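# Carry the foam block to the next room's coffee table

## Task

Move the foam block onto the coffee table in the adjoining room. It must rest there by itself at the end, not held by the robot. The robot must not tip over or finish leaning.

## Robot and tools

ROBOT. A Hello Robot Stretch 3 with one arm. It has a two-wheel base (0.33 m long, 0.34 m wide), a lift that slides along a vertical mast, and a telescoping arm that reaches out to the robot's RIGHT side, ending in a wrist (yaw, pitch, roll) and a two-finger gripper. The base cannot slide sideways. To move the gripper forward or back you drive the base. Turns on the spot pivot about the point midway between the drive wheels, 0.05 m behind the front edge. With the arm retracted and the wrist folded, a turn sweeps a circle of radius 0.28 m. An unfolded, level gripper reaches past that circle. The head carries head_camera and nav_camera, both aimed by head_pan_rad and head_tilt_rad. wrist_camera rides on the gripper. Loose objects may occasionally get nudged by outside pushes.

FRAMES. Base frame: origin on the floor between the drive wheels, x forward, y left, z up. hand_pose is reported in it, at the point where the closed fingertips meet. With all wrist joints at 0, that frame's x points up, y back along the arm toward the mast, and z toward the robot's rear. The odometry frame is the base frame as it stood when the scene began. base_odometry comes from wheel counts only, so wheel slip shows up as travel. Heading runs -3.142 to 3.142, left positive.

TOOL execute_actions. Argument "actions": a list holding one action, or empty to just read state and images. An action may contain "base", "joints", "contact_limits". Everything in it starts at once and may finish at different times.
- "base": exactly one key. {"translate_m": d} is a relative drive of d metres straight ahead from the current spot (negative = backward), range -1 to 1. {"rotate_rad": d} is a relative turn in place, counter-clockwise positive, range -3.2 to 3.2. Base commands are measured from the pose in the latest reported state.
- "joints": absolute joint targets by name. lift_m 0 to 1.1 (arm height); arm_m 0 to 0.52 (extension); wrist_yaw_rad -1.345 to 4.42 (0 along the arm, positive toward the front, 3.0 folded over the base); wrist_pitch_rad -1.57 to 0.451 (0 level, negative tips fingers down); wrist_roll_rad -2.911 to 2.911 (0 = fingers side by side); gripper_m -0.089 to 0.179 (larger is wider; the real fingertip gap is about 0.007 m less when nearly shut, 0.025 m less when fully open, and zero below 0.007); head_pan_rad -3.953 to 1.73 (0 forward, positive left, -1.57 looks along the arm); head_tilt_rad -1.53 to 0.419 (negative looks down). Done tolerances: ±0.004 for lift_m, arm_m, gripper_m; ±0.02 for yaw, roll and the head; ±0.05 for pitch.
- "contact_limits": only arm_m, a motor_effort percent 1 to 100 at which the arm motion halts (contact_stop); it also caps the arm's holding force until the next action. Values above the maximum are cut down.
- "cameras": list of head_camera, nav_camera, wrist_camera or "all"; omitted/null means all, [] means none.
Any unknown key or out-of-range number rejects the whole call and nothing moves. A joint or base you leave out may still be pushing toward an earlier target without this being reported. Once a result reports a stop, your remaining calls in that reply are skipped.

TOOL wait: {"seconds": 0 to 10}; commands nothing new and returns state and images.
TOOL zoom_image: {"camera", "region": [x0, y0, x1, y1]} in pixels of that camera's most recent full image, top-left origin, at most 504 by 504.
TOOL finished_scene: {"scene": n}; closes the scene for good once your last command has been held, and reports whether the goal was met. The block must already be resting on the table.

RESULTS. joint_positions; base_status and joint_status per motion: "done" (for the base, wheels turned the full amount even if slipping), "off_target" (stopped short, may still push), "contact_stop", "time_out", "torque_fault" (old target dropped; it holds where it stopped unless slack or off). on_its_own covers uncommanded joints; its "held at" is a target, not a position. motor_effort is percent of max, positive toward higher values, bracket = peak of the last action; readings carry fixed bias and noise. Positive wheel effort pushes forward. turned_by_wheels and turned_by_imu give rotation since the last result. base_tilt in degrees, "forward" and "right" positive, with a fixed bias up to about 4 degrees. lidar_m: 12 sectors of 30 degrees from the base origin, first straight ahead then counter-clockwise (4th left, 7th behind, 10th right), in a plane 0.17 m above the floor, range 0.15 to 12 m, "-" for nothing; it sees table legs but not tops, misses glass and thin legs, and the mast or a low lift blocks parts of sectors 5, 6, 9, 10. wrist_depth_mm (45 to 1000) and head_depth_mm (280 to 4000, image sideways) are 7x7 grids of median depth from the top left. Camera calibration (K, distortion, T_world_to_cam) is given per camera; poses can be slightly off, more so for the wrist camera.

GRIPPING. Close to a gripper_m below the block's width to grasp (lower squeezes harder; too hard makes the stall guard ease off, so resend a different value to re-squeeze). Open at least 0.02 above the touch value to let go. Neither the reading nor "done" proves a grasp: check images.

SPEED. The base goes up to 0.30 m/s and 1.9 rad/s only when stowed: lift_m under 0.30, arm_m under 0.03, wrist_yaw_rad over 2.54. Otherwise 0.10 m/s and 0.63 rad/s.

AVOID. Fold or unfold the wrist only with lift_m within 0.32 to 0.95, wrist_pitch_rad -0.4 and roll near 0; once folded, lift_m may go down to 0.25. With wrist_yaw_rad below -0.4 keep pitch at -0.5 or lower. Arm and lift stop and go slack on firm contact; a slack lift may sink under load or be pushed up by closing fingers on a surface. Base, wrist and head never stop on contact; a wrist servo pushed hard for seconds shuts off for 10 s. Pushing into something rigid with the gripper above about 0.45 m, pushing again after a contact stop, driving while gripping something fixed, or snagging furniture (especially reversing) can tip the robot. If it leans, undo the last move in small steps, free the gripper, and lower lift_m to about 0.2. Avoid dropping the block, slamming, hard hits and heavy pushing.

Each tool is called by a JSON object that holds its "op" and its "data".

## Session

{"op": "execute_actions", "data": {"actions": [{"joints":{"head_tilt_rad":-0.5}}]}}

Scene clock: 0.87 s.
base_odometry: x=+0.000 y=+0.000 heading=+0.000 (m, m, rad; odometry frame)
turned_by_wheels: +0.000 (rad since the last result)
turned_by_imu: +0.000 (rad since the last result)
base_tilt: forward=-0.2 right=-0.4 (deg)
lidar_m: 1.08 1.74 2.87 1.92 1.55 1.54 1.12 0.91 0.90 0.99 0.99 0.98
head_depth_mm: 853 912 973 1057 1140 1239 1305 / 906 972 1044 1136 1233 1371 1332 / 963 1039 1125 1225 1341 1480 1324 / 1036 1115 1222 1336 1480 1550 1318 / 1120 1205 1329 1470 1639 1582 1323 / 1206 1319 1465 1691 1847 1579 1326 / 1377 1512 1695 1920 1950 1579 1315
base_status: not commanded
joint_positions: lift_m=+0.492 arm_m=-0.002 wrist_yaw_rad=+3.098 wrist_pitch_rad=-0.499 wrist_roll_rad=-0.006 gripper_m=+0.037 head_pan_rad=+0.003 head_tilt_rad=-0.493
joint_status: all done
motor_effort: left_wheel=+0(0) right_wheel=-1(1) lift_m=+38(37) arm_m=+0(0) wrist_yaw_rad=+1(0) wrist_pitch_rad=+5(5) wrist_roll_rad=+1(1) gripper_m=+0(0) head_pan_rad=+0(0) head_tilt_rad=-4(40) (%)
hand_pose: x=-0.0120 y=+0.0701 z=+0.4864 quat_wxyz=(+0.189, +0.686, +0.160, +0.684) (m; base frame)
wrist_depth_mm: - - - - - - - / - - - - - - - / - - - - - - - / - - - 996 949 932 913 / 880 880 855 833 822 777 756 / 761 720 717 698 649 680 657 / 646 642 635 618 607 586 577
pictures: head_camera (sideways: a quarter turn clockwise sets it upright), nav_camera (sideways: a quarter turn counterclockwise sets it upright), wrist_camera
camera_calibration (this result's frames):
head_camera: T_world_to_cam=[[-0.457316, -0.00600211, -0.889284, 1.17788], [0.0325122, 0.999196, -0.0234634, 0.0343419], [0.88871, -0.0396428, -0.456753, 0.546206], [0, 0, 0, 1]] pos_world=[0.0521267, -0.00559141, 1.29775]
nav_camera: T_world_to_cam=[[0.457229, -0.0473473, 0.888088, -1.1103], [-0.0267868, -0.998862, -0.039462, 0.0987], [0.888946, -0.0057459, -0.457977, 0.54765], [0, 0, 0, 1]] pos_world=[0.0234736, 0.0491647, 1.24075]
wrist_camera: T_world_to_cam=[[0.998486, -0.034057, -0.0431961, 0.0403706], [-0.055002, -0.628887, -0.775549, 0.455291], [-0.000752643, 0.776751, -0.629808, 0.423441], [0, 0, 0, 1]] pos_world=[-0.0149489, -0.0412071, 0.621531]
Images, in order (width x height): head_camera 896x504, nav_camera 672x504, wrist_camera 644x364.

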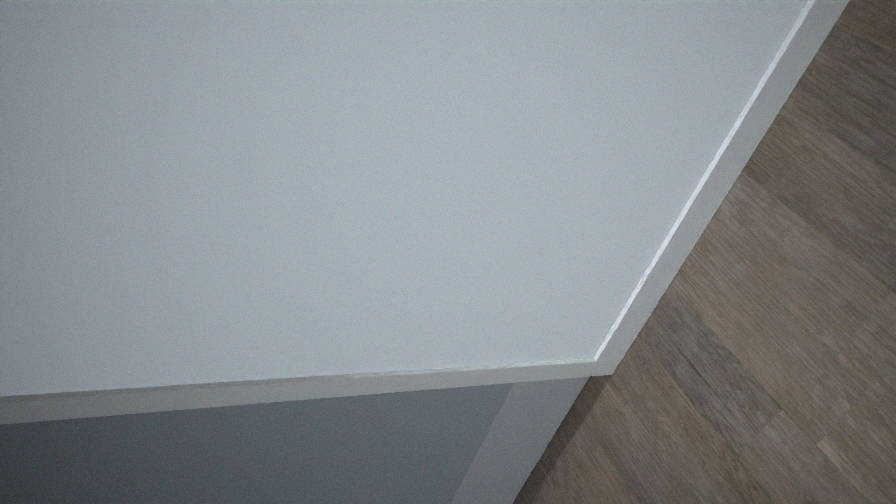

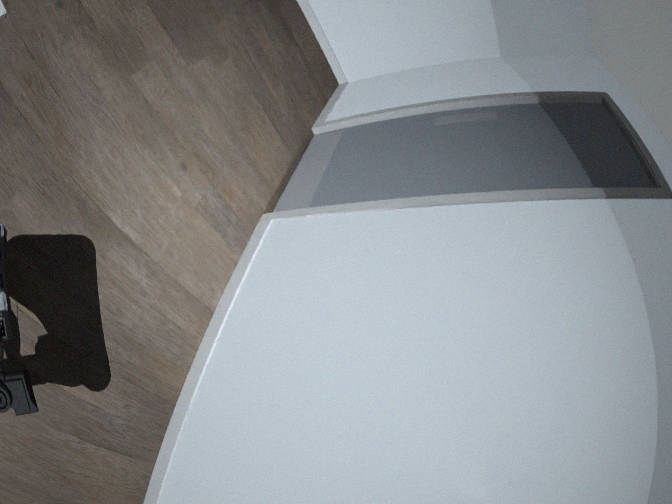

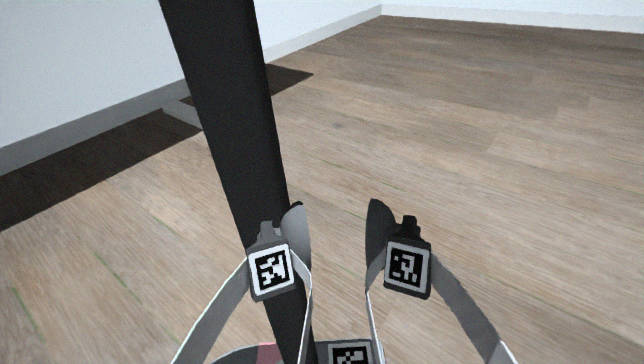

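{"op": "execute_actions", "data": {"actions": [{"joints":{"head_pan_rad":-3.9,"head_tilt_rad":-0.4}}], "cameras": ["head_camera","nav_camera"]}}

Scene clock: 3.27 s.
base_odometry: x=+0.000 y=+0.000 heading=+0.000 (m, m, rad; odometry frame)
turned_by_wheels: +0.000 (rad since the last result)
turned_by_imu: -0.001 (rad since the last result)
base_tilt: forward=-0.2 right=-0.7 (deg)
lidar_m: 1.08 1.75 2.87 1.92 1.55 1.54 1.12 0.91 0.90 0.98 0.99 0.98
head_depth_mm: - - - - - - - / 1335 1433 1494 - - - - / 1300 1418 1468 919 1808 1720 1408 / 1288 1407 1464 911 1786 1739 1406 / 1283 1396 1457 909 1764 1713 1404 / 1272 1375 1439 899 1744 1712 1380 / 1284 1370 1419 899 1716 1707 1389
base_status: not commanded
joint_positions: lift_m=+0.492 arm_m=-0.002 wrist_yaw_rad=+3.098 wrist_pitch_rad=-0.499 wrist_roll_rad=-0.006 gripper_m=+0.037 head_pan_rad=-3.893 head_tilt_rad=-0.409
joint_status: all done
motor_effort: left_wheel=+0(0) right_wheel=-1(1) lift_m=+37(38) arm_m=-1(0) wrist_yaw_rad=+1(0) wrist_pitch_rad=+5(5) wrist_roll_rad=+1(1) gripper_m=+0(0) head_pan_rad=-3(35) head_tilt_rad=+6(18) (%)
hand_pose: x=-0.0120 y=+0.0701 z=+0.4864 quat_wxyz=(+0.189, +0.686, +0.160, +0.684) (m; base frame)
wrist_depth_mm: - - - - - - - / - - - - - - - / - - - - - - - / - - - 977 954 931 912 / 878 868 860 825 815 778 762 / 727 729 725 703 660 662 653 / 643 635 633 633 596 582 573
pictures: head_camera (sideways: a quarter turn clockwise sets it upright), nav_camera (sideways: a quarter turn counterclockwise sets it upright)
camera_calibration (this result's frames):
head_camera: T_world_to_cam=[[0.281245, -0.256333, -0.924768, 1.21967], [-0.709238, -0.704675, -0.0203709, 0.0348429], [-0.646439, 0.66161, -0.379987, 0.455675], [0, 0, 0, 1]] pos_world=[-0.0237469, 0.0357142, 1.30177]
nav_camera: T_world_to_cam=[[-0.244725, 0.295223, 0.923555, -1.15229], [0.700963, 0.711969, -0.041845, 0.0973676], [-0.669896, 0.637137, -0.381177, 0.457221], [0, 0, 0, 1]] pos_world=[-0.0439556, -0.0204523, 1.24256]
Images, in order (width x height): head_camera 896x504, nav_camera 672x504.

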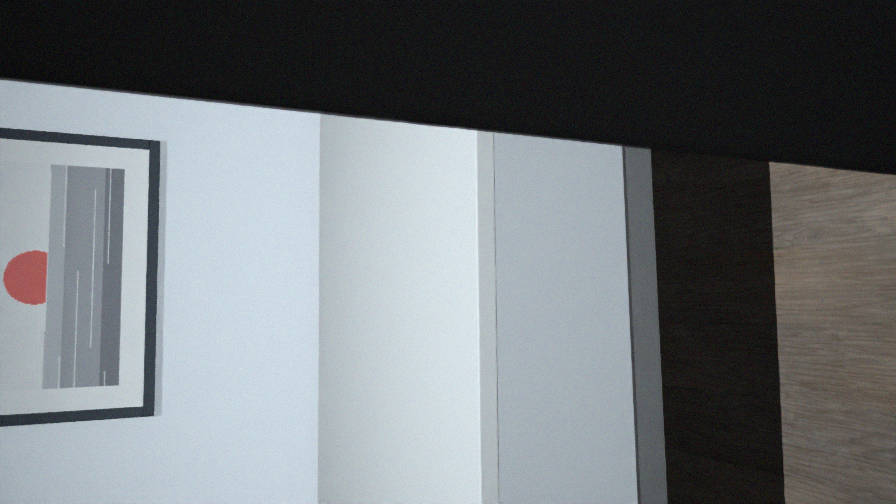

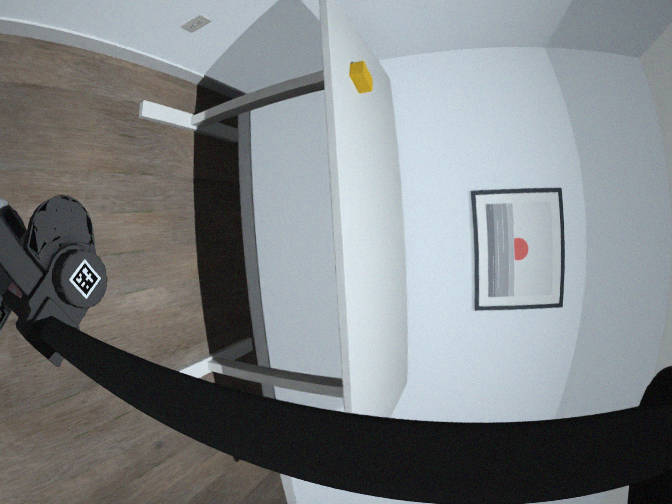

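{"op": "execute_actions", "data": {"actions": [{"joints":{"head_pan_rad":-3.3,"head_tilt_rad":-0.4}}], "cameras": ["head_camera"]}}

Scene clock: 4.23 s.
base_odometry: x=+0.000 y=+0.000 heading=+0.000 (m, m, rad; odometry frame)
turned_by_wheels: +0.000 (rad since the last result)
turned_by_imu: +0.000 (rad since the last result)
base_tilt: forward=-0.1 right=-0.8 (deg)
lidar_m: 1.08 1.75 2.86 1.91 1.55 1.54 1.12 0.90 0.90 0.99 0.99 0.98
head_depth_mm: 1289 1366 1403 872 1677 1725 1413 / 1346 1432 1468 925 1775 1729 1416 / 1416 1499 1483 980 1873 1724 1405 / 1485 1587 1468 1044 1925 1628 1400 / 1388 1482 1461 1624 1854 1701 1400 / 1209 1273 1326 1422 1533 1605 1398 / 1075 1130 1189 1244 1329 1407 1387
base_status: not commanded
joint_positions: lift_m=+0.492 arm_m=-0.002 wrist_yaw_rad=+3.098 wrist_pitch_rad=-0.499 wrist_roll_rad=-0.006 gripper_m=+0.037 head_pan_rad=-3.307 head_tilt_rad=-0.408
joint_status: all done
motor_effort: left_wheel=+0(0) right_wheel=-1(0) lift_m=+38(37) arm_m=-1(1) wrist_yaw_rad=+0(0) wrist_pitch_rad=+5(5) wrist_roll_rad=+1(1) gripper_m=+0(0) head_pan_rad=+3(30) head_tilt_rad=+5(4) (%)
hand_pose: x=-0.0120 y=+0.0701 z=+0.4864 quat_wxyz=(+0.189, +0.686, +0.160, +0.684) (m; base frame)
wrist_depth_mm: - - - - - - - / - - - - - - - / - - - - - - - / - - - 998 975 944 891 / 897 861 834 822 822 782 770 / 756 724 731 692 649 667 658 / 644 621 640 623 594 580 568
pictures: head_camera (sideways: a quarter turn clockwise sets it upright)
camera_calibration (this result's frames):
head_camera: T_world_to_cam=[[0.376012, -0.0582001, -0.924785, 1.21911], [-0.201667, -0.979242, -0.0203692, 0.0317444], [-0.904403, 0.194157, -0.379944, 0.457193], [0, 0, 0, 1]] pos_world=[-0.0385121, 0.0132705, 1.30177]
Images, in order (width x height): head_camera 896x504.

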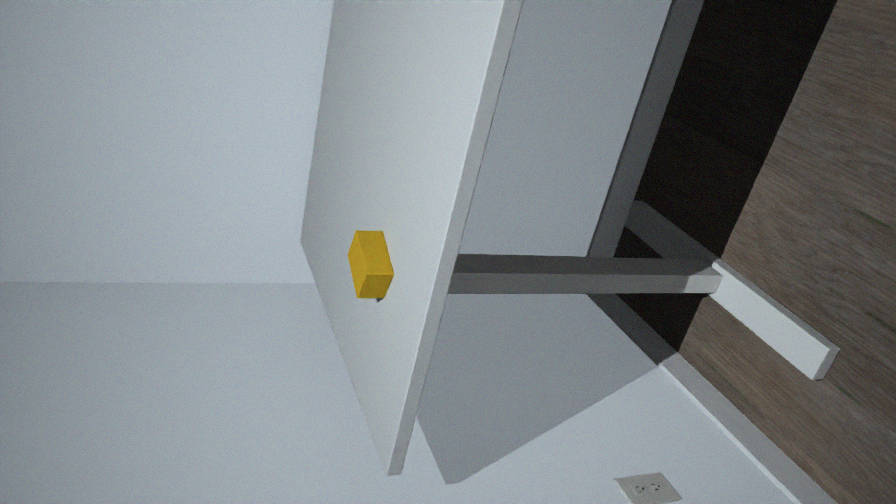

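{"op": "execute_actions", "data": {"actions": [{"base":{"translate_m":-0.47},"joints":{"lift_m":0.94,"wrist_pitch_rad":-0.4,"gripper_m":0.15,"head_pan_rad":-1.3,"head_tilt_rad":-0.6}}], "cameras": []}}

{"op": "execute_actions", "data": {"actions": [{"base":{"rotate_rad":-2.25},"joints":{"wrist_yaw_rad":0.0}}], "cameras": []}}

{"op": "execute_actions", "data": {"actions": [{"base":{"translate_m":0.3},"joints":{"lift_m":0.975,"wrist_yaw_rad":-0.3,"head_pan_rad":-1.57}}]}}

Scene clock: 10.33 s.
base_odometry: x=-0.470 y=+0.000 heading=+0.000 (m, m, rad; odometry frame)
turned_by_wheels: +0.000 (rad since the last result)
turned_by_imu: -0.004 (rad since the last result)
base_tilt: forward=-0.1 right=-0.6 (deg)
lidar_m: 1.47 2.36 2.93 1.12 1.18 0.81 0.75 0.61 0.60 0.66 1.03 1.35
head_depth_mm: 613 656 702 758 827 887 - / 673 721 783 855 939 1012 - / 744 805 882 974 1084 1168 - / 829 913 1012 1131 1289 1452 - / 949 1049 1179 1351 1576 1466 1268 / 1091 1237 1423 1633 1732 1455 1246 / 1190 1279 1410 1570 1681 1459 1241
base_status: done
joint_positions: lift_m=+0.940 arm_m=-0.002 wrist_yaw_rad=+3.098 wrist_pitch_rad=-0.420 wrist_roll_rad=-0.006 gripper_m=+0.150 head_pan_rad=-1.307 head_tilt_rad=-0.592
joint_status: all done
motor_effort: left_wheel=+0(4) right_wheel=-1(4) lift_m=+41(45) arm_m=-1(0) wrist_yaw_rad=+0(0) wrist_pitch_rad=+7(6) wrist_roll_rad=+1(1) gripper_m=+1(83) head_pan_rad=+3(35) head_tilt_rad=-5(25) (%)
hand_pose: x=-0.0115 y=+0.0807 z=+0.9520 quat_wxyz=(+0.162, +0.692, +0.133, +0.690) (m; base frame)
wrist_depth_mm: 859 947 - 871 - - - / 560 522 - - - - - / 344 392 - - - - - / - - - - - - - / - - - - - - - / - - - - - - - / - - - - - - -
pictures: none
No camera images: the call's "cameras" was empty. Leave "cameras" out to get every camera's image.

Scene clock: 14.93 s.
base_odometry: x=-0.470 y=+0.000 heading=-2.250 (m, m, rad; odometry frame)
turned_by_wheels: -2.250 (rad since the last result)
turned_by_imu: -2.271 (rad since the last result)
base_tilt: forward=+0.0 right=-0.8 (deg)
lidar_m: 0.60 0.63 0.85 1.35 1.40 1.91 3.15 1.12 1.22 1.17 0.80 0.63
head_depth_mm: 949 1038 846 614 513 - - / 971 1062 836 611 512 - - / 993 1072 836 608 510 1484 1251 / 1013 1100 827 608 525 1466 1245 / 1035 1118 820 602 1033 1358 1242 / 1065 1160 816 600 1447 1427 1222 / 1011 1070 813 598 1226 1341 1240
base_status: done
joint_positions: lift_m=+0.940 arm_m=-0.002 wrist_yaw_rad=+0.002 wrist_pitch_rad=-0.415 wrist_roll_rad=-0.009 gripper_m=+0.150 head_pan_rad=-1.307 head_tilt_rad=-0.592
joint_status: all done
motor_effort: left_wheel=+2(9) right_wheel=-3(14) lift_m=+37(41) arm_m=+0(1) wrist_yaw_rad=-2(44) wrist_pitch_rad=+5(7) wrist_roll_rad=+2(5) gripper_m=+2(9) head_pan_rad=+3(2) head_tilt_rad=-5(5) (%)
hand_pose: x=-0.0211 y=-0.3680 z=+0.9534 quat_wxyz=(+0.696, +0.147, -0.688, -0.145) (m; base frame)
wrist_depth_mm: 702 836 828 822 792 749 668 / 617 463 493 461 434 408 387 / 325 319 318 306 292 280 271 / 252 246 236 228 221 214 208 / 204 203 194 191 187 185 180 / 661 865 - - - - - / 654 - - - - - -
pictures: none
No camera images: the call's "cameras" was empty. Leave "cameras" out to get every camera's image.

Scene clock: 18.87 s.
base_odometry: x=-0.658 y=-0.233 heading=-2.250 (m, m, rad; odometry frame)
turned_by_wheels: +0.000 (rad since the last result)
turned_by_imu: +0.001 (rad since the last result)
base_tilt: forward=+0.0 right=-0.6 (deg)
lidar_m: 0.30 0.31 0.43 1.17 1.40 1.92 3.45 1.37 1.22 0.73 0.43 0.32
head_depth_mm: 980 1076 843 639 - - - / 987 1072 839 610 - - - / 983 1073 833 585 - - - / 985 1063 826 605 508 1397 1272 / 983 1067 825 602 505 1399 1240 / 981 1079 821 600 520 1400 1244 / 955 999 1010 620 518 1035 1049
base_status: done
joint_positions: lift_m=+0.975 arm_m=-0.002 wrist_yaw_rad=-0.297 wrist_pitch_rad=-0.416 wrist_roll_rad=-0.009 gripper_m=+0.150 head_pan_rad=-1.563 head_tilt_rad=-0.592
joint_status: all done
motor_effort: left_wheel=+2(6) right_wheel=-2(3) lift_m=+41(43) arm_m=+0(1) wrist_yaw_rad=-2(4) wrist_pitch_rad=+5(5) wrist_roll_rad=+2(3) gripper_m=+0(0) head_pan_rad=-3(21) head_tilt_rad=-4(5) (%)
hand_pose: x=-0.0873 y=-0.3580 z=+0.9880 quat_wxyz=(+0.666, +0.043, -0.703, -0.247) (m; base frame)
wrist_depth_mm: 665 765 801 859 913 944 838 / 627 761 622 588 558 530 484 / 537 423 362 360 372 360 344 / 322 312 302 290 279 272 269 / 251 251 239 233 235 247 - / 207 210 210 - - - - / 189 749 - - - - -
pictures: head_camera (sideways: a quarter turn clockwise sets it upright), nav_camera (sideways: a quarter turn counterclockwise sets it upright), wrist_camera
camera_calibration (this result's frames):
head_camera: T_world_to_cam=[[-0.00892578, 0.543109, -0.839615, 1.11037], [0.999323, -0.0251194, -0.0268722, 0.032879], [-0.0356852, -0.839286, -0.542517, 0.663436], [0, 0, 0, 1]] pos_world=[0.000728974, -0.0454113, 1.29309]
nav_camera: T_world_to_cam=[[-0.0444243, -0.543166, 0.838449, -1.0425], [-0.999011, 0.0256562, -0.0363109, 0.100523], [-0.00178856, -0.839233, -0.543768, 0.664711], [0, 0, 0, 1]] pos_world=[0.0553002, -0.0109847, 1.23919]
wrist_camera: T_world_to_cam=[[-0.95944, 0.279137, -0.0394713, 0.0601493], [0.188787, 0.532189, -0.825309, 1.05704], [-0.209368, -0.799286, -0.563301, 0.423686], [0, 0, 0, 1]] pos_world=[-0.0531387, -0.240687, 1.11342]
Images, in order (width x height): head_camera 896x504, nav_camera 672x504, wrist_camera 644x364.

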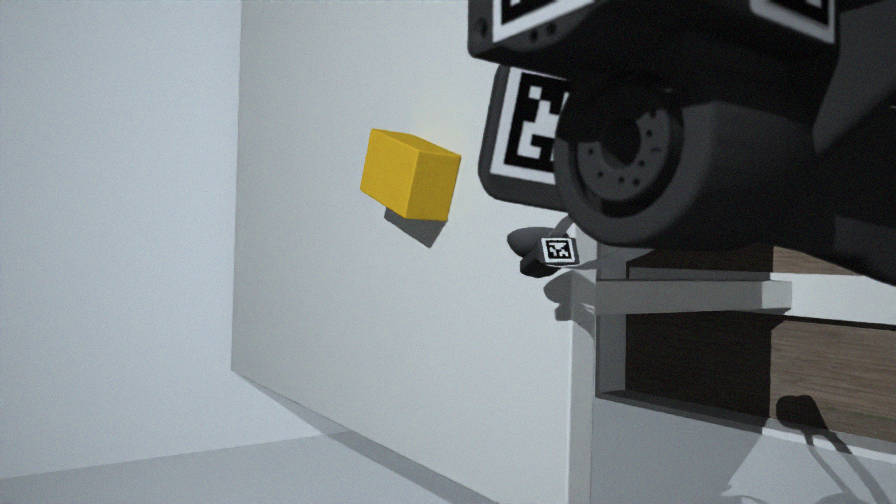

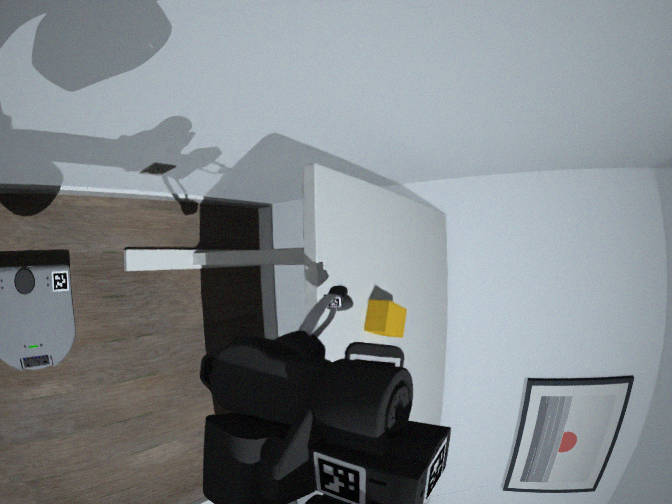

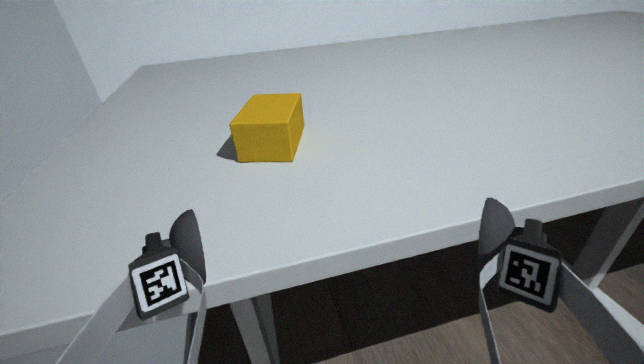

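{"op": "execute_actions", "data": {"actions": [{"joints":{"arm_m":0.24,"lift_m":0.97}}], "cameras": ["wrist_camera"]}}

Scene clock: 22.03 s.
base_odometry: x=-0.658 y=-0.233 heading=-2.250 (m, m, rad; odometry frame)
turned_by_wheels: +0.000 (rad since the last result)
turned_by_imu: -0.001 (rad since the last result)
base_tilt: forward=-0.2 right=-0.6 (deg)
lidar_m: 0.30 0.31 0.43 1.18 1.41 1.91 3.45 1.37 1.22 0.73 0.43 0.31
head_depth_mm: 981 1070 - 570 513 1482 1254 / 988 1068 - 567 510 1472 1253 / 983 1066 - 564 510 1473 1256 / 983 1066 823 562 508 1421 1252 / 982 1069 821 601 506 1393 1240 / 982 1080 820 601 518 1404 1254 / 950 998 1006 621 518 1036 1052
base_status: not commanded
joint_positions: lift_m=+0.970 arm_m=+0.240 wrist_yaw_rad=-0.299 wrist_pitch_rad=-0.416 wrist_roll_rad=-0.008 gripper_m=+0.150 head_pan_rad=-1.563 head_tilt_rad=-0.592
joint_status: all done
motor_effort: left_wheel=+1(2) right_wheel=-3(3) lift_m=+34(36) arm_m=+4(5) wrist_yaw_rad=-1(2) wrist_pitch_rad=+5(5) wrist_roll_rad=+2(2) gripper_m=+1(1) head_pan_rad=-3(2) head_tilt_rad=-5(4) (%)
hand_pose: x=-0.0876 y=-0.5993 z=+0.9832 quat_wxyz=(+0.665, +0.043, -0.703, -0.248) (m; base frame)
wrist_depth_mm: 523 552 589 644 681 730 766 / 561 580 610 573 522 493 469 / 534 415 392 377 358 342 329 / 315 300 290 281 272 262 256 / 243 243 231 160 210 224 208 / 200 204 188 133 171 173 175 / 174 166 160 114 148 154 152
pictures: wrist_camera
camera_calibration (this result's frames):
wrist_camera: T_world_to_cam=[[-0.958896, 0.280825, -0.0406876, 0.129349], [0.190771, 0.531861, -0.825064, 1.18126], [-0.210058, -0.798913, -0.563572, 0.228404], [0, 0, 0, 1]] pos_world=[-0.0533404, -0.482116, 1.1086]
Images, in order (width x height): wrist_camera 644x364.

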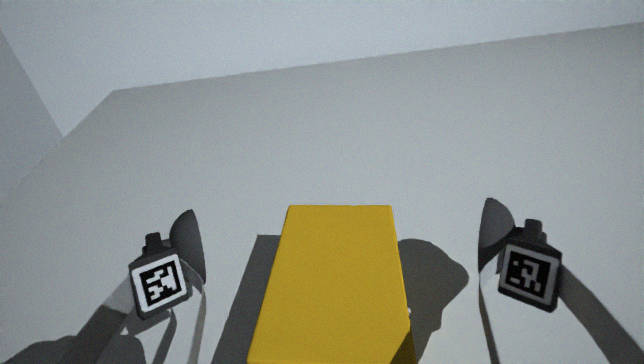

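{"op": "execute_actions", "data": {"actions": [{"joints":{"arm_m":0.215,"lift_m":0.963}}], "cameras": []}}

{"op": "execute_actions", "data": {"actions": [{"joints":{"gripper_m":0.03}}], "cameras": ["wrist_camera"]}}

{"op": "execute_actions", "data": {"actions": [{"joints":{"lift_m":1.03}}], "cameras": ["wrist_camera"]}}

Scene clock: 23.30 s.
base_odometry: x=-0.658 y=-0.233 heading=-2.250 (m, m, rad; odometry frame)
turned_by_wheels: +0.000 (rad since the last result)
turned_by_imu: +0.000 (rad since the last result)
base_tilt: forward=-0.2 right=-0.7 (deg)
lidar_m: 0.30 0.31 0.43 1.17 1.40 1.91 3.45 1.37 1.21 0.73 0.43 0.31
head_depth_mm: 986 1073 - 591 513 1491 1260 / 988 1072 - - 512 1469 1259 / 985 1069 - - 509 1473 1251 / 982 1065 871 605 507 1426 1244 / 974 1066 820 602 506 1388 1238 / 981 1076 821 597 519 1404 1247 / 954 1002 1008 621 518 1039 1042
base_status: not commanded
joint_positions: lift_m=+0.963 arm_m=+0.215 wrist_yaw_rad=-0.299 wrist_pitch_rad=-0.416 wrist_roll_rad=-0.008 gripper_m=+0.150 head_pan_rad=-1.563 head_tilt_rad=-0.592
joint_status: all done
motor_effort: left_wheel=+1(2) right_wheel=-2(3) lift_m=+34(34) arm_m=-4(8) wrist_yaw_rad=-1(1) wrist_pitch_rad=+5(5) wrist_roll_rad=+2(2) gripper_m=+0(0) head_pan_rad=-2(3) head_tilt_rad=-4(4) (%)
hand_pose: x=-0.0876 y=-0.5749 z=+0.9762 quat_wxyz=(+0.665, +0.043, -0.703, -0.248) (m; base frame)
wrist_depth_mm: 544 580 616 664 726 760 758 / 579 613 574 538 501 473 444 / 518 392 375 360 343 327 314 / 299 284 278 187 257 251 244 / 232 233 219 150 206 214 199 / 191 194 172 126 173 166 167 / 166 158 152 138 150 148 145
pictures: none
No camera images: the call's "cameras" was empty. Leave "cameras" out to get every camera's image.

Scene clock: 25.00 s.
base_odometry: x=-0.658 y=-0.233 heading=-2.250 (m, m, rad; odometry frame)
turned_by_wheels: +0.000 (rad since the last result)
turned_by_imu: +0.000 (rad since the last result)
base_tilt: forward=+0.0 right=-0.8 (deg)
lidar_m: 0.30 0.31 0.43 1.17 1.40 1.92 3.44 1.37 1.21 0.73 0.43 0.31
head_depth_mm: 985 1076 - 602 514 1472 1254 / 990 1063 - - 511 1482 1256 / 980 1069 - - 510 1480 1250 / 980 1067 848 616 508 1427 1243 / 981 1068 822 602 505 1394 1246 / 981 1079 817 600 520 1395 1241 / 956 1000 1011 619 518 1030 1050
base_status: not commanded
joint_positions: lift_m=+0.963 arm_m=+0.215 wrist_yaw_rad=-0.299 wrist_pitch_rad=-0.411 wrist_roll_rad=-0.008 gripper_m=+0.031 head_pan_rad=-1.563 head_tilt_rad=-0.592
joint_status: all done
motor_effort: left_wheel=+2(2) right_wheel=-2(3) lift_m=+34(34) arm_m=-4(4) wrist_yaw_rad=-1(1) wrist_pitch_rad=+4(5) wrist_roll_rad=+2(2) gripper_m=-17(89) head_pan_rad=-2(3) head_tilt_rad=-4(5) (%)
hand_pose: x=-0.0878 y=-0.5755 z=+0.9773 quat_wxyz=(+0.666, +0.041, -0.703, -0.246) (m; base frame)
wrist_depth_mm: 536 577 618 659 721 750 787 / 569 604 594 544 518 484 457 / 515 401 378 367 346 334 318 / 305 292 280 186 261 254 246 / 235 229 232 150 154 206 200 / 193 190 174 129 131 172 169 / 163 161 158 144 147 149 146
pictures: wrist_camera
camera_calibration (this result's frames):
wrist_camera: T_world_to_cam=[[-0.958959, 0.280621, -0.0406159, 0.122042], [0.189531, 0.52785, -0.82792, 1.16416], [-0.210893, -0.80164, -0.559373, 0.238373], [0, 0, 0, 1]] pos_world=[-0.0533397, -0.457659, 1.10213]
Images, in order (width x height): wrist_camera 644x364.

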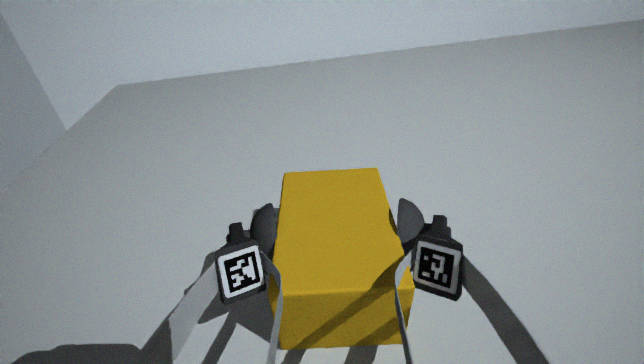

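Scene clock: 26.43 s.
base_odometry: x=-0.658 y=-0.233 heading=-2.250 (m, m, rad; odometry frame)
turned_by_wheels: +0.000 (rad since the last result)
turned_by_imu: +0.000 (rad since the last result)
base_tilt: forward=+0.0 right=-0.7 (deg)
lidar_m: 0.30 0.31 0.43 1.18 1.40 1.92 3.44 1.37 1.22 0.73 0.43 0.31
head_depth_mm: 970 - 844 614 512 1476 1254 / 963 - - 609 512 1476 1259 / 983 - - 583 509 1474 1251 / 985 1068 870 595 507 1428 1247 / 985 1072 822 603 505 1390 1237 / 984 1083 820 600 519 1403 1246 / 956 1001 1010 619 518 1039 1047
base_status: not commanded
joint_positions: lift_m=+1.030 arm_m=+0.215 wrist_yaw_rad=-0.299 wrist_pitch_rad=-0.419 wrist_roll_rad=-0.008 gripper_m=+0.031 head_pan_rad=-1.563 head_tilt_rad=-0.592
joint_status: all done
motor_effort: left_wheel=+2(2) right_wheel=-3(3) lift_m=+42(43) arm_m=-4(4) wrist_yaw_rad=-1(1) wrist_pitch_rad=+6(6) wrist_roll_rad=+2(2) gripper_m=-16(17) head_pan_rad=-3(2) head_tilt_rad=-5(4) (%)
hand_pose: x=-0.0875 y=-0.5745 z=+1.0422 quat_wxyz=(+0.665, +0.044, -0.703, -0.249) (m; base frame)
wrist_depth_mm: 545 576 622 647 713 777 845 / 578 619 671 704 719 683 637 / 593 591 538 512 486 472 451 / 537 412 398 183 367 361 354 / 348 326 332 150 154 292 283 / 275 271 254 129 130 244 241 / 233 231 226 145 210 213 208
pictures: wrist_camera
camera_calibration (this result's frames):
wrist_camera: T_world_to_cam=[[-0.958858, 0.280947, -0.0407303, 0.125007], [0.191534, 0.534338, -0.823285, 1.2164], [-0.209536, -0.797215, -0.566165, 0.285282], [0, 0, 0, 1]] pos_world=[-0.05334, -0.457657, 1.16805]
Images, in order (width x height): wrist_camera 644x364.

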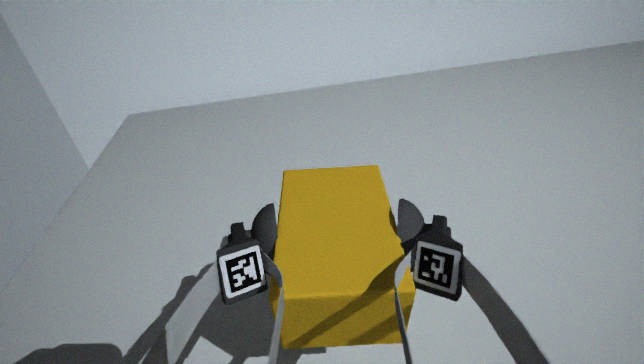

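{"op": "execute_actions", "data": {"actions": [{"base":{"translate_m":-0.3},"joints":{"arm_m":0.0,"wrist_yaw_rad":1.5,"head_pan_rad":0.0,"head_tilt_rad":-0.8}}], "cameras": []}}

{"op": "execute_actions", "data": {"actions": [{"base":{"rotate_rad":-0.443},"joints":{"lift_m":0.7}}], "cameras": []}}

{"op": "execute_actions", "data": {"actions": [{"base":{"translate_m":-0.3},"joints":{"lift_m":0.4,"wrist_yaw_rad":3.15}}], "cameras": []}}

{"op": "execute_actions", "data": {"actions": [{"joints":{"lift_m":0.28}}], "cameras": ["wrist_camera","nav_camera"]}}

Scene clock: 30.73 s.
base_odometry: x=-0.470 y=+0.000 heading=-2.250 (m, m, rad; odometry frame)
turned_by_wheels: +0.000 (rad since the last result)
turned_by_imu: -0.002 (rad since the last result)
base_tilt: forward=+0.1 right=-0.6 (deg)
lidar_m: 0.60 0.63 0.85 1.35 1.40 1.91 3.15 1.12 1.22 1.17 0.80 0.63
head_depth_mm: 508 578 671 802 994 1253 1161 / 506 577 670 802 992 1247 1164 / 505 576 669 798 990 1240 1156 / 506 575 667 793 987 1241 1150 / 503 572 665 791 981 1238 1150 / 502 571 665 792 979 1226 1150 / 501 569 661 786 975 1218 1147
base_status: done
joint_positions: lift_m=+1.030 arm_m=+0.000 wrist_yaw_rad=+1.498 wrist_pitch_rad=-0.419 wrist_roll_rad=-0.008 gripper_m=+0.031 head_pan_rad=-0.007 head_tilt_rad=-0.790
joint_status: all done
motor_effort: left_wheel=+2(4) right_wheel=-3(6) lift_m=+41(41) arm_m=-4(4) wrist_yaw_rad=+2(6) wrist_pitch_rad=+6(6) wrist_roll_rad=+2(2) gripper_m=-18(17) head_pan_rad=+3(36) head_tilt_rad=-6(28) (%)
hand_pose: x=+0.2023 y=-0.1616 z=+1.0422 quat_wxyz=(+0.609, +0.577, -0.404, +0.365) (m; base frame)
wrist_depth_mm: 456 459 459 472 480 486 495 / 495 500 506 511 525 530 543 / 530 549 566 564 583 561 453 / 590 603 615 183 636 418 350 / 666 679 676 150 153 736 295 / 773 771 797 129 130 870 278 / 870 885 932 145 987 - -
pictures: none
No camera images: the call's "cameras" was empty. Leave "cameras" out to get every camera's image.

Scene clock: 34.57 s.
base_odometry: x=-0.470 y=+0.000 heading=-2.692 (m, m, rad; odometry frame)
turned_by_wheels: -0.443 (rad since the last result)
turned_by_imu: -0.448 (rad since the last result)
base_tilt: forward=-0.2 right=-0.7 (deg)
lidar_m: 0.62 0.60 0.64 0.93 1.36 1.43 2.15 3.16 1.13 1.20 1.17 0.80
head_depth_mm: 668 765 596 1185 1452 1283 503 / 633 733 858 1079 1400 1310 525 / 600 693 812 983 1261 1314 1163 / 572 652 761 913 1142 1291 1149 / 545 618 716 844 1039 1252 1146 / 521 588 674 791 956 1200 1148 / 499 561 636 743 885 1095 1137
base_status: done
joint_positions: lift_m=+0.700 arm_m=+0.000 wrist_yaw_rad=+1.498 wrist_pitch_rad=-0.420 wrist_roll_rad=-0.008 gripper_m=+0.031 head_pan_rad=-0.007 head_tilt_rad=-0.790
joint_status: all done
motor_effort: left_wheel=+2(5) right_wheel=-3(4) lift_m=+34(37) arm_m=-5(5) wrist_yaw_rad=+2(2) wrist_pitch_rad=+6(7) wrist_roll_rad=+2(2) gripper_m=-16(16) head_pan_rad=+3(4) head_tilt_rad=-6(6) (%)
hand_pose: x=+0.2021 y=-0.1616 z=+0.7123 quat_wxyz=(+0.609, +0.578, -0.403, +0.365) (m; base frame)
wrist_depth_mm: 422 475 532 610 717 783 746 / 457 504 575 659 770 572 792 / 481 536 608 734 874 669 849 / 517 574 665 182 984 973 861 / 559 632 720 150 154 - 899 / 583 690 820 129 130 940 867 / 640 743 851 145 791 809 808
pictures: none
No camera images: the call's "cameras" was empty. Leave "cameras" out to get every camera's image.

Scene clock: 38.73 s.
base_odometry: x=-0.200 y=+0.130 heading=-2.692 (m, m, rad; odometry frame)
turned_by_wheels: +0.000 (rad since the last result)
turned_by_imu: -0.003 (rad since the last result)
base_tilt: forward=-0.1 right=-0.7 (deg)
lidar_m: 0.89 0.87 0.93 1.25 1.23 1.30 1.94 2.89 1.72 1.03 1.30 1.05
head_depth_mm: 973 774 1389 1657 1490 1305 1163 / 938 845 1300 1590 1477 1315 1161 / 889 1028 1204 1479 1510 1311 1153 / 847 968 1129 1356 1487 1303 1154 / 809 918 1057 1264 1434 1300 1155 / 773 871 1003 1167 1397 1299 1147 / 741 831 945 1099 1302 1293 1146
base_status: done
joint_positions: lift_m=+0.400 arm_m=+0.000 wrist_yaw_rad=+3.132 wrist_pitch_rad=-0.413 wrist_roll_rad=-0.008 gripper_m=+0.031 head_pan_rad=-0.007 head_tilt_rad=-0.790
joint_status: all done
on_its_own: wrist_yaw_rad is at rest, and its effort (+20) is outside its rest range (-12 to +12)
motor_effort: left_wheel=+2(3) right_wheel=-2(6) lift_m=+33(33) arm_m=-4(4) wrist_yaw_rad=+20(21) wrist_pitch_rad=+4(7) wrist_roll_rad=+2(2) gripper_m=-17(18) head_pan_rad=+3(3) head_tilt_rad=-6(6) (%)
hand_pose: x=-0.0191 y=+0.0798 z=+0.4139 quat_wxyz=(+0.148, +0.690, +0.143, +0.694) (m; base frame)
wrist_depth_mm: 909 985 - - - 903 717 / 964 - - - - 966 736 / - - - - - 985 767 / - - - 178 924 901 778 / 849 831 809 149 152 726 729 / 693 673 637 128 130 621 607 / 585 576 566 140 531 531 520
pictures: none
No camera images: the call's "cameras" was empty. Leave "cameras" out to get every camera's image.

Scene clock: 40.67 s.
base_odometry: x=-0.200 y=+0.130 heading=-2.692 (m, m, rad; odometry frame)
turned_by_wheels: +0.000 (rad since the last result)
turned_by_imu: +0.000 (rad since the last result)
base_tilt: forward=-0.1 right=-0.7 (deg)
lidar_m: 0.89 0.88 0.93 1.24 1.23 1.30 1.95 2.88 1.72 1.03 1.30 1.05
head_depth_mm: 968 775 1391 1672 1475 1317 1163 / 939 840 1290 1593 1460 1312 1166 / 887 1025 1212 1461 1513 1304 1156 / 847 974 1130 1349 1505 1315 1159 / 806 915 1065 1264 1448 1296 1147 / 773 874 997 1170 1399 1296 1148 / 740 834 945 1103 1308 1293 1141
base_status: not commanded
joint_positions: lift_m=+0.280 arm_m=+0.000 wrist_yaw_rad=+3.132 wrist_pitch_rad=-0.412 wrist_roll_rad=-0.008 gripper_m=+0.031 head_pan_rad=-0.007 head_tilt_rad=-0.790
joint_status: all done
on_its_own: wrist_yaw_rad is at rest, and its effort (+20) is outside its rest range (-12 to +12)
motor_effort: left_wheel=+2(2) right_wheel=-2(3) lift_m=+32(35) arm_m=-4(4) wrist_yaw_rad=+20(20) wrist_pitch_rad=+4(4) wrist_roll_rad=+2(2) gripper_m=-17(18) head_pan_rad=+2(2) head_tilt_rad=-6(6) (%)
hand_pose: x=-0.0191 y=+0.0799 z=+0.2941 quat_wxyz=(+0.148, +0.690, +0.142, +0.694) (m; base frame)
wrist_depth_mm: 896 980 - - - 911 717 / 973 - - - - 955 739 / - - - - 984 896 761 / 844 807 783 179 719 706 700 / 654 638 626 150 152 578 548 / 532 529 - 129 130 474 468 / 451 - - 140 404 408 404
pictures: nav_camera (sideways: a quarter turn counterclockwise sets it upright), wrist_camera
camera_calibration (this result's frames):
nav_camera: T_world_to_cam=[[0.696565, -0.0536624, 0.715484, -0.886737], [-0.0471334, -0.998468, -0.0289995, 0.0851898], [0.715943, -0.0135231, -0.698027, 0.861], [0, 0, 0, 1]] pos_world=[0.00525809, 0.0491182, 1.23792]
wrist_camera: T_world_to_cam=[[0.999155, 0.00435254, -0.0408613, 0.03582], [-0.0313878, -0.560946, -0.827257, 0.322108], [-0.0265217, 0.827841, -0.560336, 0.269658], [0, 0, 0, 1]] pos_world=[-0.0185277, -0.0427044, 0.419028]
Images, in order (width x height): nav_camera 672x504, wrist_camera 644x364.

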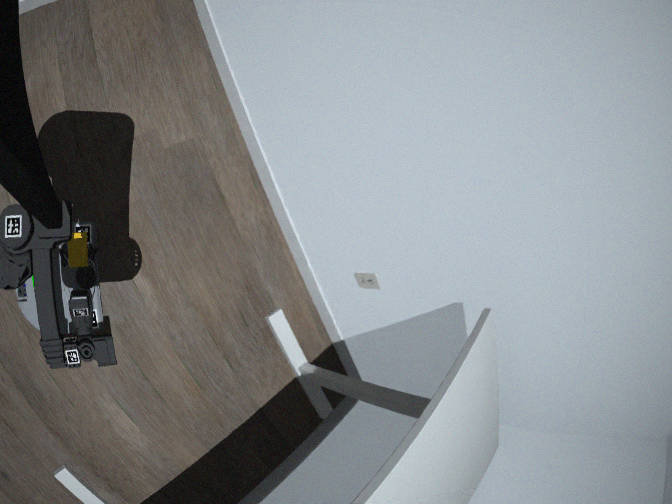

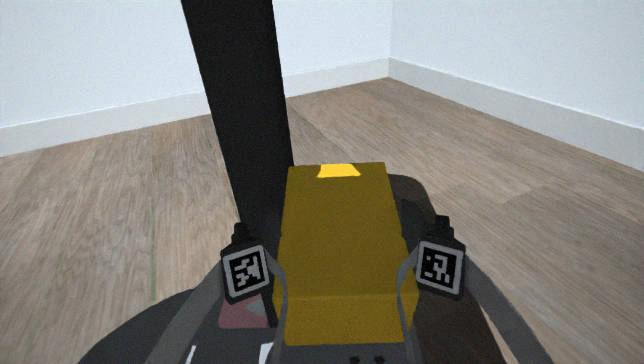

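Block touches the mast; back yaw off a bit and drive.

{"op": "execute_actions", "data": {"actions": [{"base":{"translate_m":-1.0},"joints":{"wrist_yaw_rad":3.08}}], "cameras": []}}

{"op": "execute_actions", "data": {"actions": [{"base":{"translate_m":-0.91}}], "cameras": []}}

{"op": "execute_actions", "data": {"actions": [{"base":{"rotate_rad":2.0}}], "cameras": ["head_camera","nav_camera"]}}

Scene clock: 45.77 s.
base_odometry: x=+0.701 y=+0.565 heading=-2.692 (m, m, rad; odometry frame)
turned_by_wheels: +0.000 (rad since the last result)
turned_by_imu: -0.007 (rad since the last result)
base_tilt: forward=-0.1 right=-0.7 (deg)
lidar_m: 1.82 1.78 1.04 0.80 0.79 0.87 1.26 1.98 2.11 1.77 1.30 1.84
head_depth_mm: 1706 2253 2178 1809 1518 1320 1168 / 1924 2145 2144 1785 1520 1310 1165 / 1850 2141 2117 1782 1512 1299 1153 / 1763 2017 2151 1766 1509 1297 1152 / 1688 1901 2077 1767 1503 1300 1150 / 1610 1802 2014 1757 1479 1287 1146 / 1546 1727 1959 1755 1492 1292 1143
base_status: done
joint_positions: lift_m=+0.280 arm_m=+0.000 wrist_yaw_rad=+3.082 wrist_pitch_rad=-0.420 wrist_roll_rad=-0.008 gripper_m=+0.031 head_pan_rad=-0.007 head_tilt_rad=-0.791
joint_status: all done
motor_effort: left_wheel=+2(6) right_wheel=-2(8) lift_m=+35(34) arm_m=-4(4) wrist_yaw_rad=-1(19) wrist_pitch_rad=+7(7) wrist_roll_rad=+2(1) gripper_m=-16(17) head_pan_rad=+2(3) head_tilt_rad=-5(6) (%)
hand_pose: x=-0.0078 y=+0.0786 z=+0.2924 quat_wxyz=(+0.168, +0.693, +0.127, +0.690) (m; base frame)
wrist_depth_mm: 586 639 774 824 968 - - / 622 685 - 893 - - - / 666 735 - 909 955 896 862 / 731 762 779 182 728 698 678 / 656 631 611 150 153 564 551 / 530 527 - 127 129 470 455 / 451 - - 139 403 407 400
pictures: none
No camera images: the call's "cameras" was empty. Leave "cameras" out to get every camera's image.

Scene clock: 50.50 s.
base_odometry: x=+1.521 y=+0.960 heading=-2.692 (m, m, rad; odometry frame)
turned_by_wheels: +0.000 (rad since the last result)
turned_by_imu: -0.007 (rad since the last result)
base_tilt: forward=-0.1 right=-0.7 (deg)
lidar_m: 2.65 1.21 0.56 0.43 0.43 0.45 0.58 1.17 1.24 1.78 2.14 1.99
head_depth_mm: 2649 2702 2192 1784 1511 1316 1164 / 2853 2777 2182 1787 1507 1323 1159 / 2675 2754 2167 1786 1512 1316 1155 / 2594 2722 2176 1775 1502 1303 1156 / 2484 2643 2155 1775 1503 1307 1145 / 2388 2559 2121 1748 1494 1298 1151 / 2246 2499 2125 1744 1488 1298 1140
base_status: done
joint_positions: lift_m=+0.280 arm_m=+0.000 wrist_yaw_rad=+3.082 wrist_pitch_rad=-0.420 wrist_roll_rad=-0.008 gripper_m=+0.031 head_pan_rad=-0.007 head_tilt_rad=-0.791
joint_status: not commanded
motor_effort: left_wheel=+2(5) right_wheel=-3(7) lift_m=+34(34) arm_m=-4(4) wrist_yaw_rad=-1(2) wrist_pitch_rad=+7(6) wrist_roll_rad=+2(2) gripper_m=-16(16) head_pan_rad=+3(4) head_tilt_rad=-6(5) (%)
hand_pose: x=-0.0078 y=+0.0786 z=+0.2923 quat_wxyz=(+0.168, +0.693, +0.127, +0.690) (m; base frame)
wrist_depth_mm: 330 357 429 467 544 604 750 / 345 384 - 503 602 657 864 / 367 413 - 553 668 763 867 / 391 444 485 183 692 699 666 / 425 484 539 150 153 571 557 / 455 503 - 128 129 473 458 / 457 - - 139 402 412 402
pictures: none
No camera images: the call's "cameras" was empty. Leave "cameras" out to get every camera's image.

Scene clock: 52.93 s.
base_odometry: x=+1.521 y=+0.960 heading=-0.692 (m, m, rad; odometry frame)
turned_by_wheels: +2.000 (rad since the last result)
turned_by_imu: +2.014 (rad since the last result)
base_tilt: forward=+0.0 right=-0.8 (deg)
lidar_m: 0.42 0.43 0.51 1.17 1.20 1.60 2.14 1.99 2.72 1.72 0.62 0.44
head_depth_mm: 347 397 463 554 693 918 1141 / 345 394 459 549 686 908 1141 / 344 391 456 546 676 899 1135 / 343 389 453 540 671 885 1135 / 340 388 450 537 666 872 1115 / 338 385 447 531 659 858 1108 / 336 383 443 526 649 848 1103
base_status: done
joint_positions: lift_m=+0.280 arm_m=+0.000 wrist_yaw_rad=+3.082 wrist_pitch_rad=-0.420 wrist_roll_rad=-0.008 gripper_m=+0.031 head_pan_rad=-0.007 head_tilt_rad=-0.791
joint_status: not commanded
motor_effort: left_wheel=-2(7) right_wheel=+1(8) lift_m=+35(34) arm_m=-4(4) wrist_yaw_rad=-2(2) wrist_pitch_rad=+6(7) wrist_roll_rad=+2(2) gripper_m=-15(16) head_pan_rad=+3(3) head_tilt_rad=-6(5) (%)
hand_pose: x=-0.0078 y=+0.0785 z=+0.2923 quat_wxyz=(+0.168, +0.693, +0.127, +0.690) (m; base frame)
wrist_depth_mm: - - - - - 594 401 / - - - - - 613 405 / - - - 976 912 632 434 / 815 792 771 181 717 628 470 / 646 623 617 150 153 553 487 / 531 528 - 128 129 470 453 / 456 - - 139 407 410 398
pictures: head_camera (sideways: a quarter turn clockwise sets it upright), nav_camera (sideways: a quarter turn counterclockwise sets it upright)
camera_calibration (this result's frames):
head_camera: T_world_to_cam=[[-0.698068, 0.000196062, -0.716031, 0.953476], [0.0339942, 0.998881, -0.0328679, 0.0465654], [0.715224, -0.0472849, -0.697294, 0.860196], [0, 0, 0, 1]] pos_world=[0.0487752, -0.00602595, 1.28406]
nav_camera: T_world_to_cam=[[0.697111, -0.0535396, 0.714962, -0.88606], [-0.0469738, -0.998476, -0.0289695, 0.0851497], [0.715423, -0.0133895, -0.698563, 0.8617], [0, 0, 0, 1]] pos_world=[0.00520128, 0.0491184, 1.23792]
Images, in order (width x height): head_camera 896x504, nav_camera 672x504.

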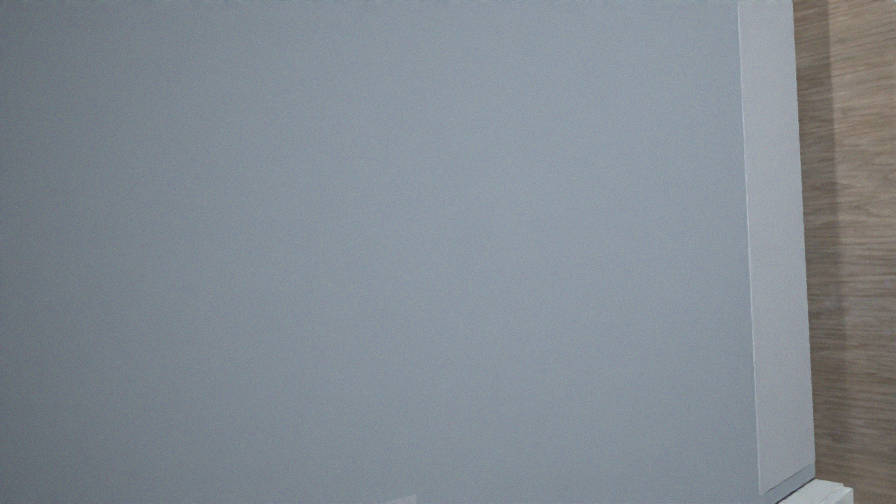

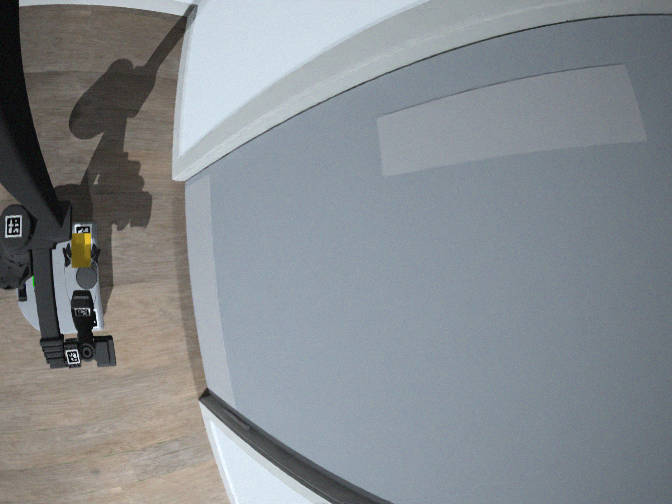

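{"op": "execute_actions", "data": {"actions": [{"base":{"translate_m":0.33},"joints":{"head_tilt_rad":-0.5,"head_pan_rad":-1.4}}], "cameras": []}}

{"op": "execute_actions", "data": {"actions": [{"base":{"translate_m":0.7},"joints":{"lift_m":0.32}}], "cameras": []}}

{"op": "execute_actions", "data": {"actions": [{"base":{"translate_m":0.62}}], "cameras": ["head_camera","nav_camera"]}}

Scene clock: 55.87 s.
base_odometry: x=+1.775 y=+0.749 heading=-0.692 (m, m, rad; odometry frame)
turned_by_wheels: +0.000 (rad since the last result)
turned_by_imu: +0.001 (rad since the last result)
base_tilt: forward=-0.1 right=-0.7 (deg)
lidar_m: - - 0.15 0.32 1.21 1.62 2.47 2.27 2.70 0.42 0.15 -
head_depth_mm: 2163 2286 2521 2593 1954 1590 1321 / 2160 2365 2540 2616 1956 1570 1316 / 1087 1813 2504 2418 1896 1575 1316 / 441 482 528 582 661 756 895 / 335 357 382 412 447 486 535 / - - 295 302 309 321 327 / - - - - - - -
base_status: done
joint_positions: lift_m=+0.280 arm_m=+0.000 wrist_yaw_rad=+3.082 wrist_pitch_rad=-0.420 wrist_roll_rad=-0.008 gripper_m=+0.031 head_pan_rad=-1.393 head_tilt_rad=-0.507
joint_status: all done
motor_effort: left_wheel=-3(6) right_wheel=+2(6) lift_m=+34(34) arm_m=-4(4) wrist_yaw_rad=-2(2) wrist_pitch_rad=+7(6) wrist_roll_rad=+2(2) gripper_m=-16(16) head_pan_rad=-3(35) head_tilt_rad=+4(32) (%)
hand_pose: x=-0.0078 y=+0.0785 z=+0.2923 quat_wxyz=(+0.168, +0.693, +0.127, +0.690) (m; base frame)
wrist_depth_mm: - - - 944 298 163 114 / - - - - 312 169 115 / - - - 882 320 172 117 / 827 804 764 181 296 177 119 / 654 626 611 150 153 181 122 / 523 521 - 128 129 173 124 / 451 - - 139 298 206 126
pictures: none
No camera images: the call's "cameras" was empty. Leave "cameras" out to get every camera's image.

Scene clock: 63.53 s.
base_odometry: x=+2.313 y=+0.303 heading=-0.692 (m, m, rad; odometry frame)
turned_by_wheels: +0.000 (rad since the last result)
turned_by_imu: -0.034 (rad since the last result)
base_tilt: forward=+0.0 right=-0.7 (deg)
lidar_m: 1.60 1.64 1.29 1.22 0.80 0.64 3.15 0.62 0.27 0.21 0.20 0.22
head_depth_mm: - - - - - 293 337 / - - - - - 284 316 / - - - - - - 302 / - - - - - - 292 / - - - - - - - / - - - - - - - / - - - - - - -
base_status: done
joint_positions: lift_m=+0.320 arm_m=+0.000 wrist_yaw_rad=+3.082 wrist_pitch_rad=-0.421 wrist_roll_rad=-0.008 gripper_m=+0.031 head_pan_rad=-1.393 head_tilt_rad=-0.507
joint_status: all done
motor_effort: left_wheel=+1(29) right_wheel=+0(21) lift_m=+41(41) arm_m=+0(4) wrist_yaw_rad=-3(21) wrist_pitch_rad=+7(7) wrist_roll_rad=+2(2) gripper_m=-16(16) head_pan_rad=-4(9) head_tilt_rad=+5(13) (%)
hand_pose: x=-0.0079 y=+0.0788 z=+0.3320 quat_wxyz=(+0.168, +0.693, +0.128, +0.690) (m; base frame)
wrist_depth_mm: 652 960 - - - - - / 657 1000 - - - - - / 633 939 - - - - 921 / 619 822 846 181 766 760 747 / 596 689 677 150 154 610 603 / 558 570 - 128 129 516 506 / 492 506 - 139 439 451 448
pictures: none
No camera images: the call's "cameras" was empty. Leave "cameras" out to get every camera's image.

Scene clock: 70.97 s.
base_odometry: x=+2.791 y=-0.093 heading=-0.692 (m, m, rad; odometry frame)
turned_by_wheels: +0.000 (rad since the last result)
turned_by_imu: +0.000 (rad since the last result)
base_tilt: forward=-0.2 right=-0.7 (deg)
lidar_m: 0.98 1.00 1.31 1.26 1.29 1.21 1.34 1.22 1.52 1.83 1.49 1.04
head_depth_mm: 2078 2254 2398 2029 1984 1593 1329 / 2088 2278 2430 2140 1975 1580 1325 / 2098 2256 2429 2190 1966 1570 1316 / 2135 2313 2431 2208 1967 1578 1319 / 2158 2328 2560 2371 1944 1581 1313 / 2141 2404 2551 2585 1962 1572 1314 / 2166 2309 2419 2362 1941 1563 1304
base_status: done
joint_positions: lift_m=+0.320 arm_m=+0.000 wrist_yaw_rad=+3.080 wrist_pitch_rad=-0.420 wrist_roll_rad=-0.007 gripper_m=+0.031 head_pan_rad=-1.394 head_tilt_rad=-0.502
joint_status: not commanded
motor_effort: left_wheel=+0(8) right_wheel=-1(13) lift_m=+40(41) arm_m=+4(16) wrist_yaw_rad=+0(10) wrist_pitch_rad=+6(7) wrist_roll_rad=+1(2) gripper_m=-16(16) head_pan_rad=-2(2) head_tilt_rad=+2(4) (%)
hand_pose: x=-0.0075 y=+0.0791 z=+0.3322 quat_wxyz=(+0.168, +0.693, +0.127, +0.690) (m; base frame)
wrist_depth_mm: - - - - - - - / - - - - - - - / - - - - - - 945 / 905 880 - 181 779 760 740 / 714 678 676 150 153 616 595 / 577 568 - 129 129 527 504 / 496 501 - 138 443 450 439
pictures: head_camera (sideways: a quarter turn clockwise sets it upright), nav_camera (sideways: a quarter turn counterclockwise sets it upright)
camera_calibration (this result's frames):
head_camera: T_world_to_cam=[[-0.0865875, 0.457334, -0.885069, 1.17012], [0.989675, 0.141341, -0.0237874, 0.0289247], [0.114217, -0.877991, -0.464851, 0.561467], [0, 0, 0, 1]] pos_world=[0.00856207, -0.0462602, 1.29732]
nav_camera: T_world_to_cam=[[0.0340281, -0.466482, 0.883876, -1.10222], [-0.988456, -0.146356, -0.0391876, 0.104209], [0.14764, -0.872338, -0.466077, 0.562713], [0, 0, 0, 1]] pos_world=[0.0574329, -0.00804062, 1.24058]
Images, in order (width x height): head_camera 896x504, nav_camera 672x504.

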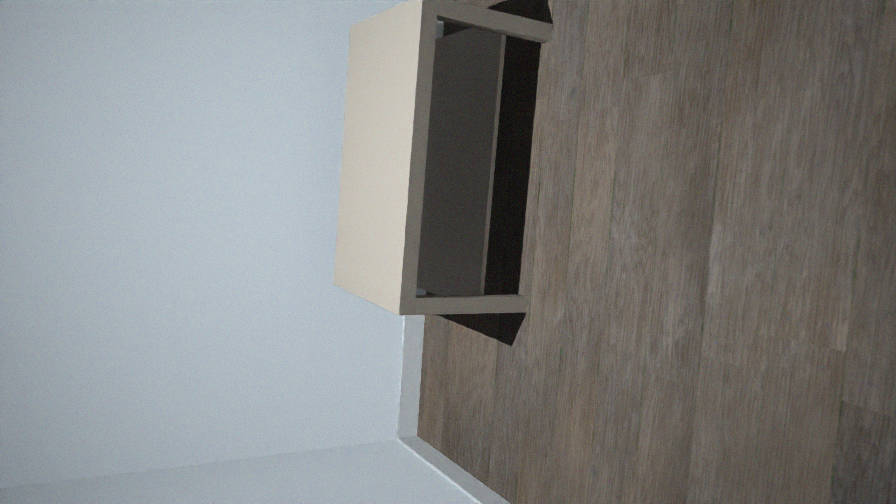

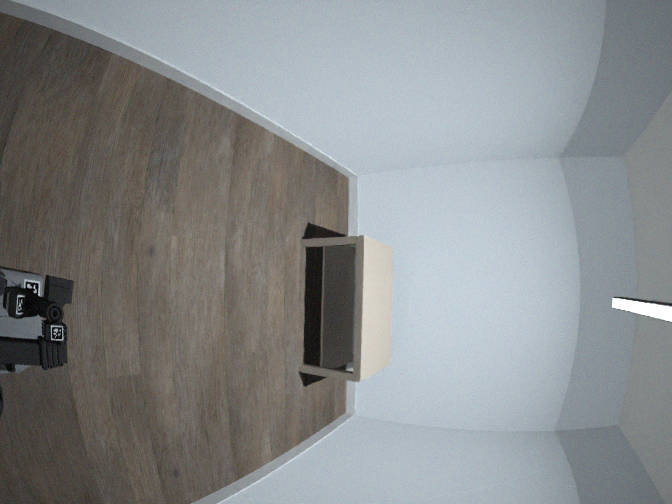

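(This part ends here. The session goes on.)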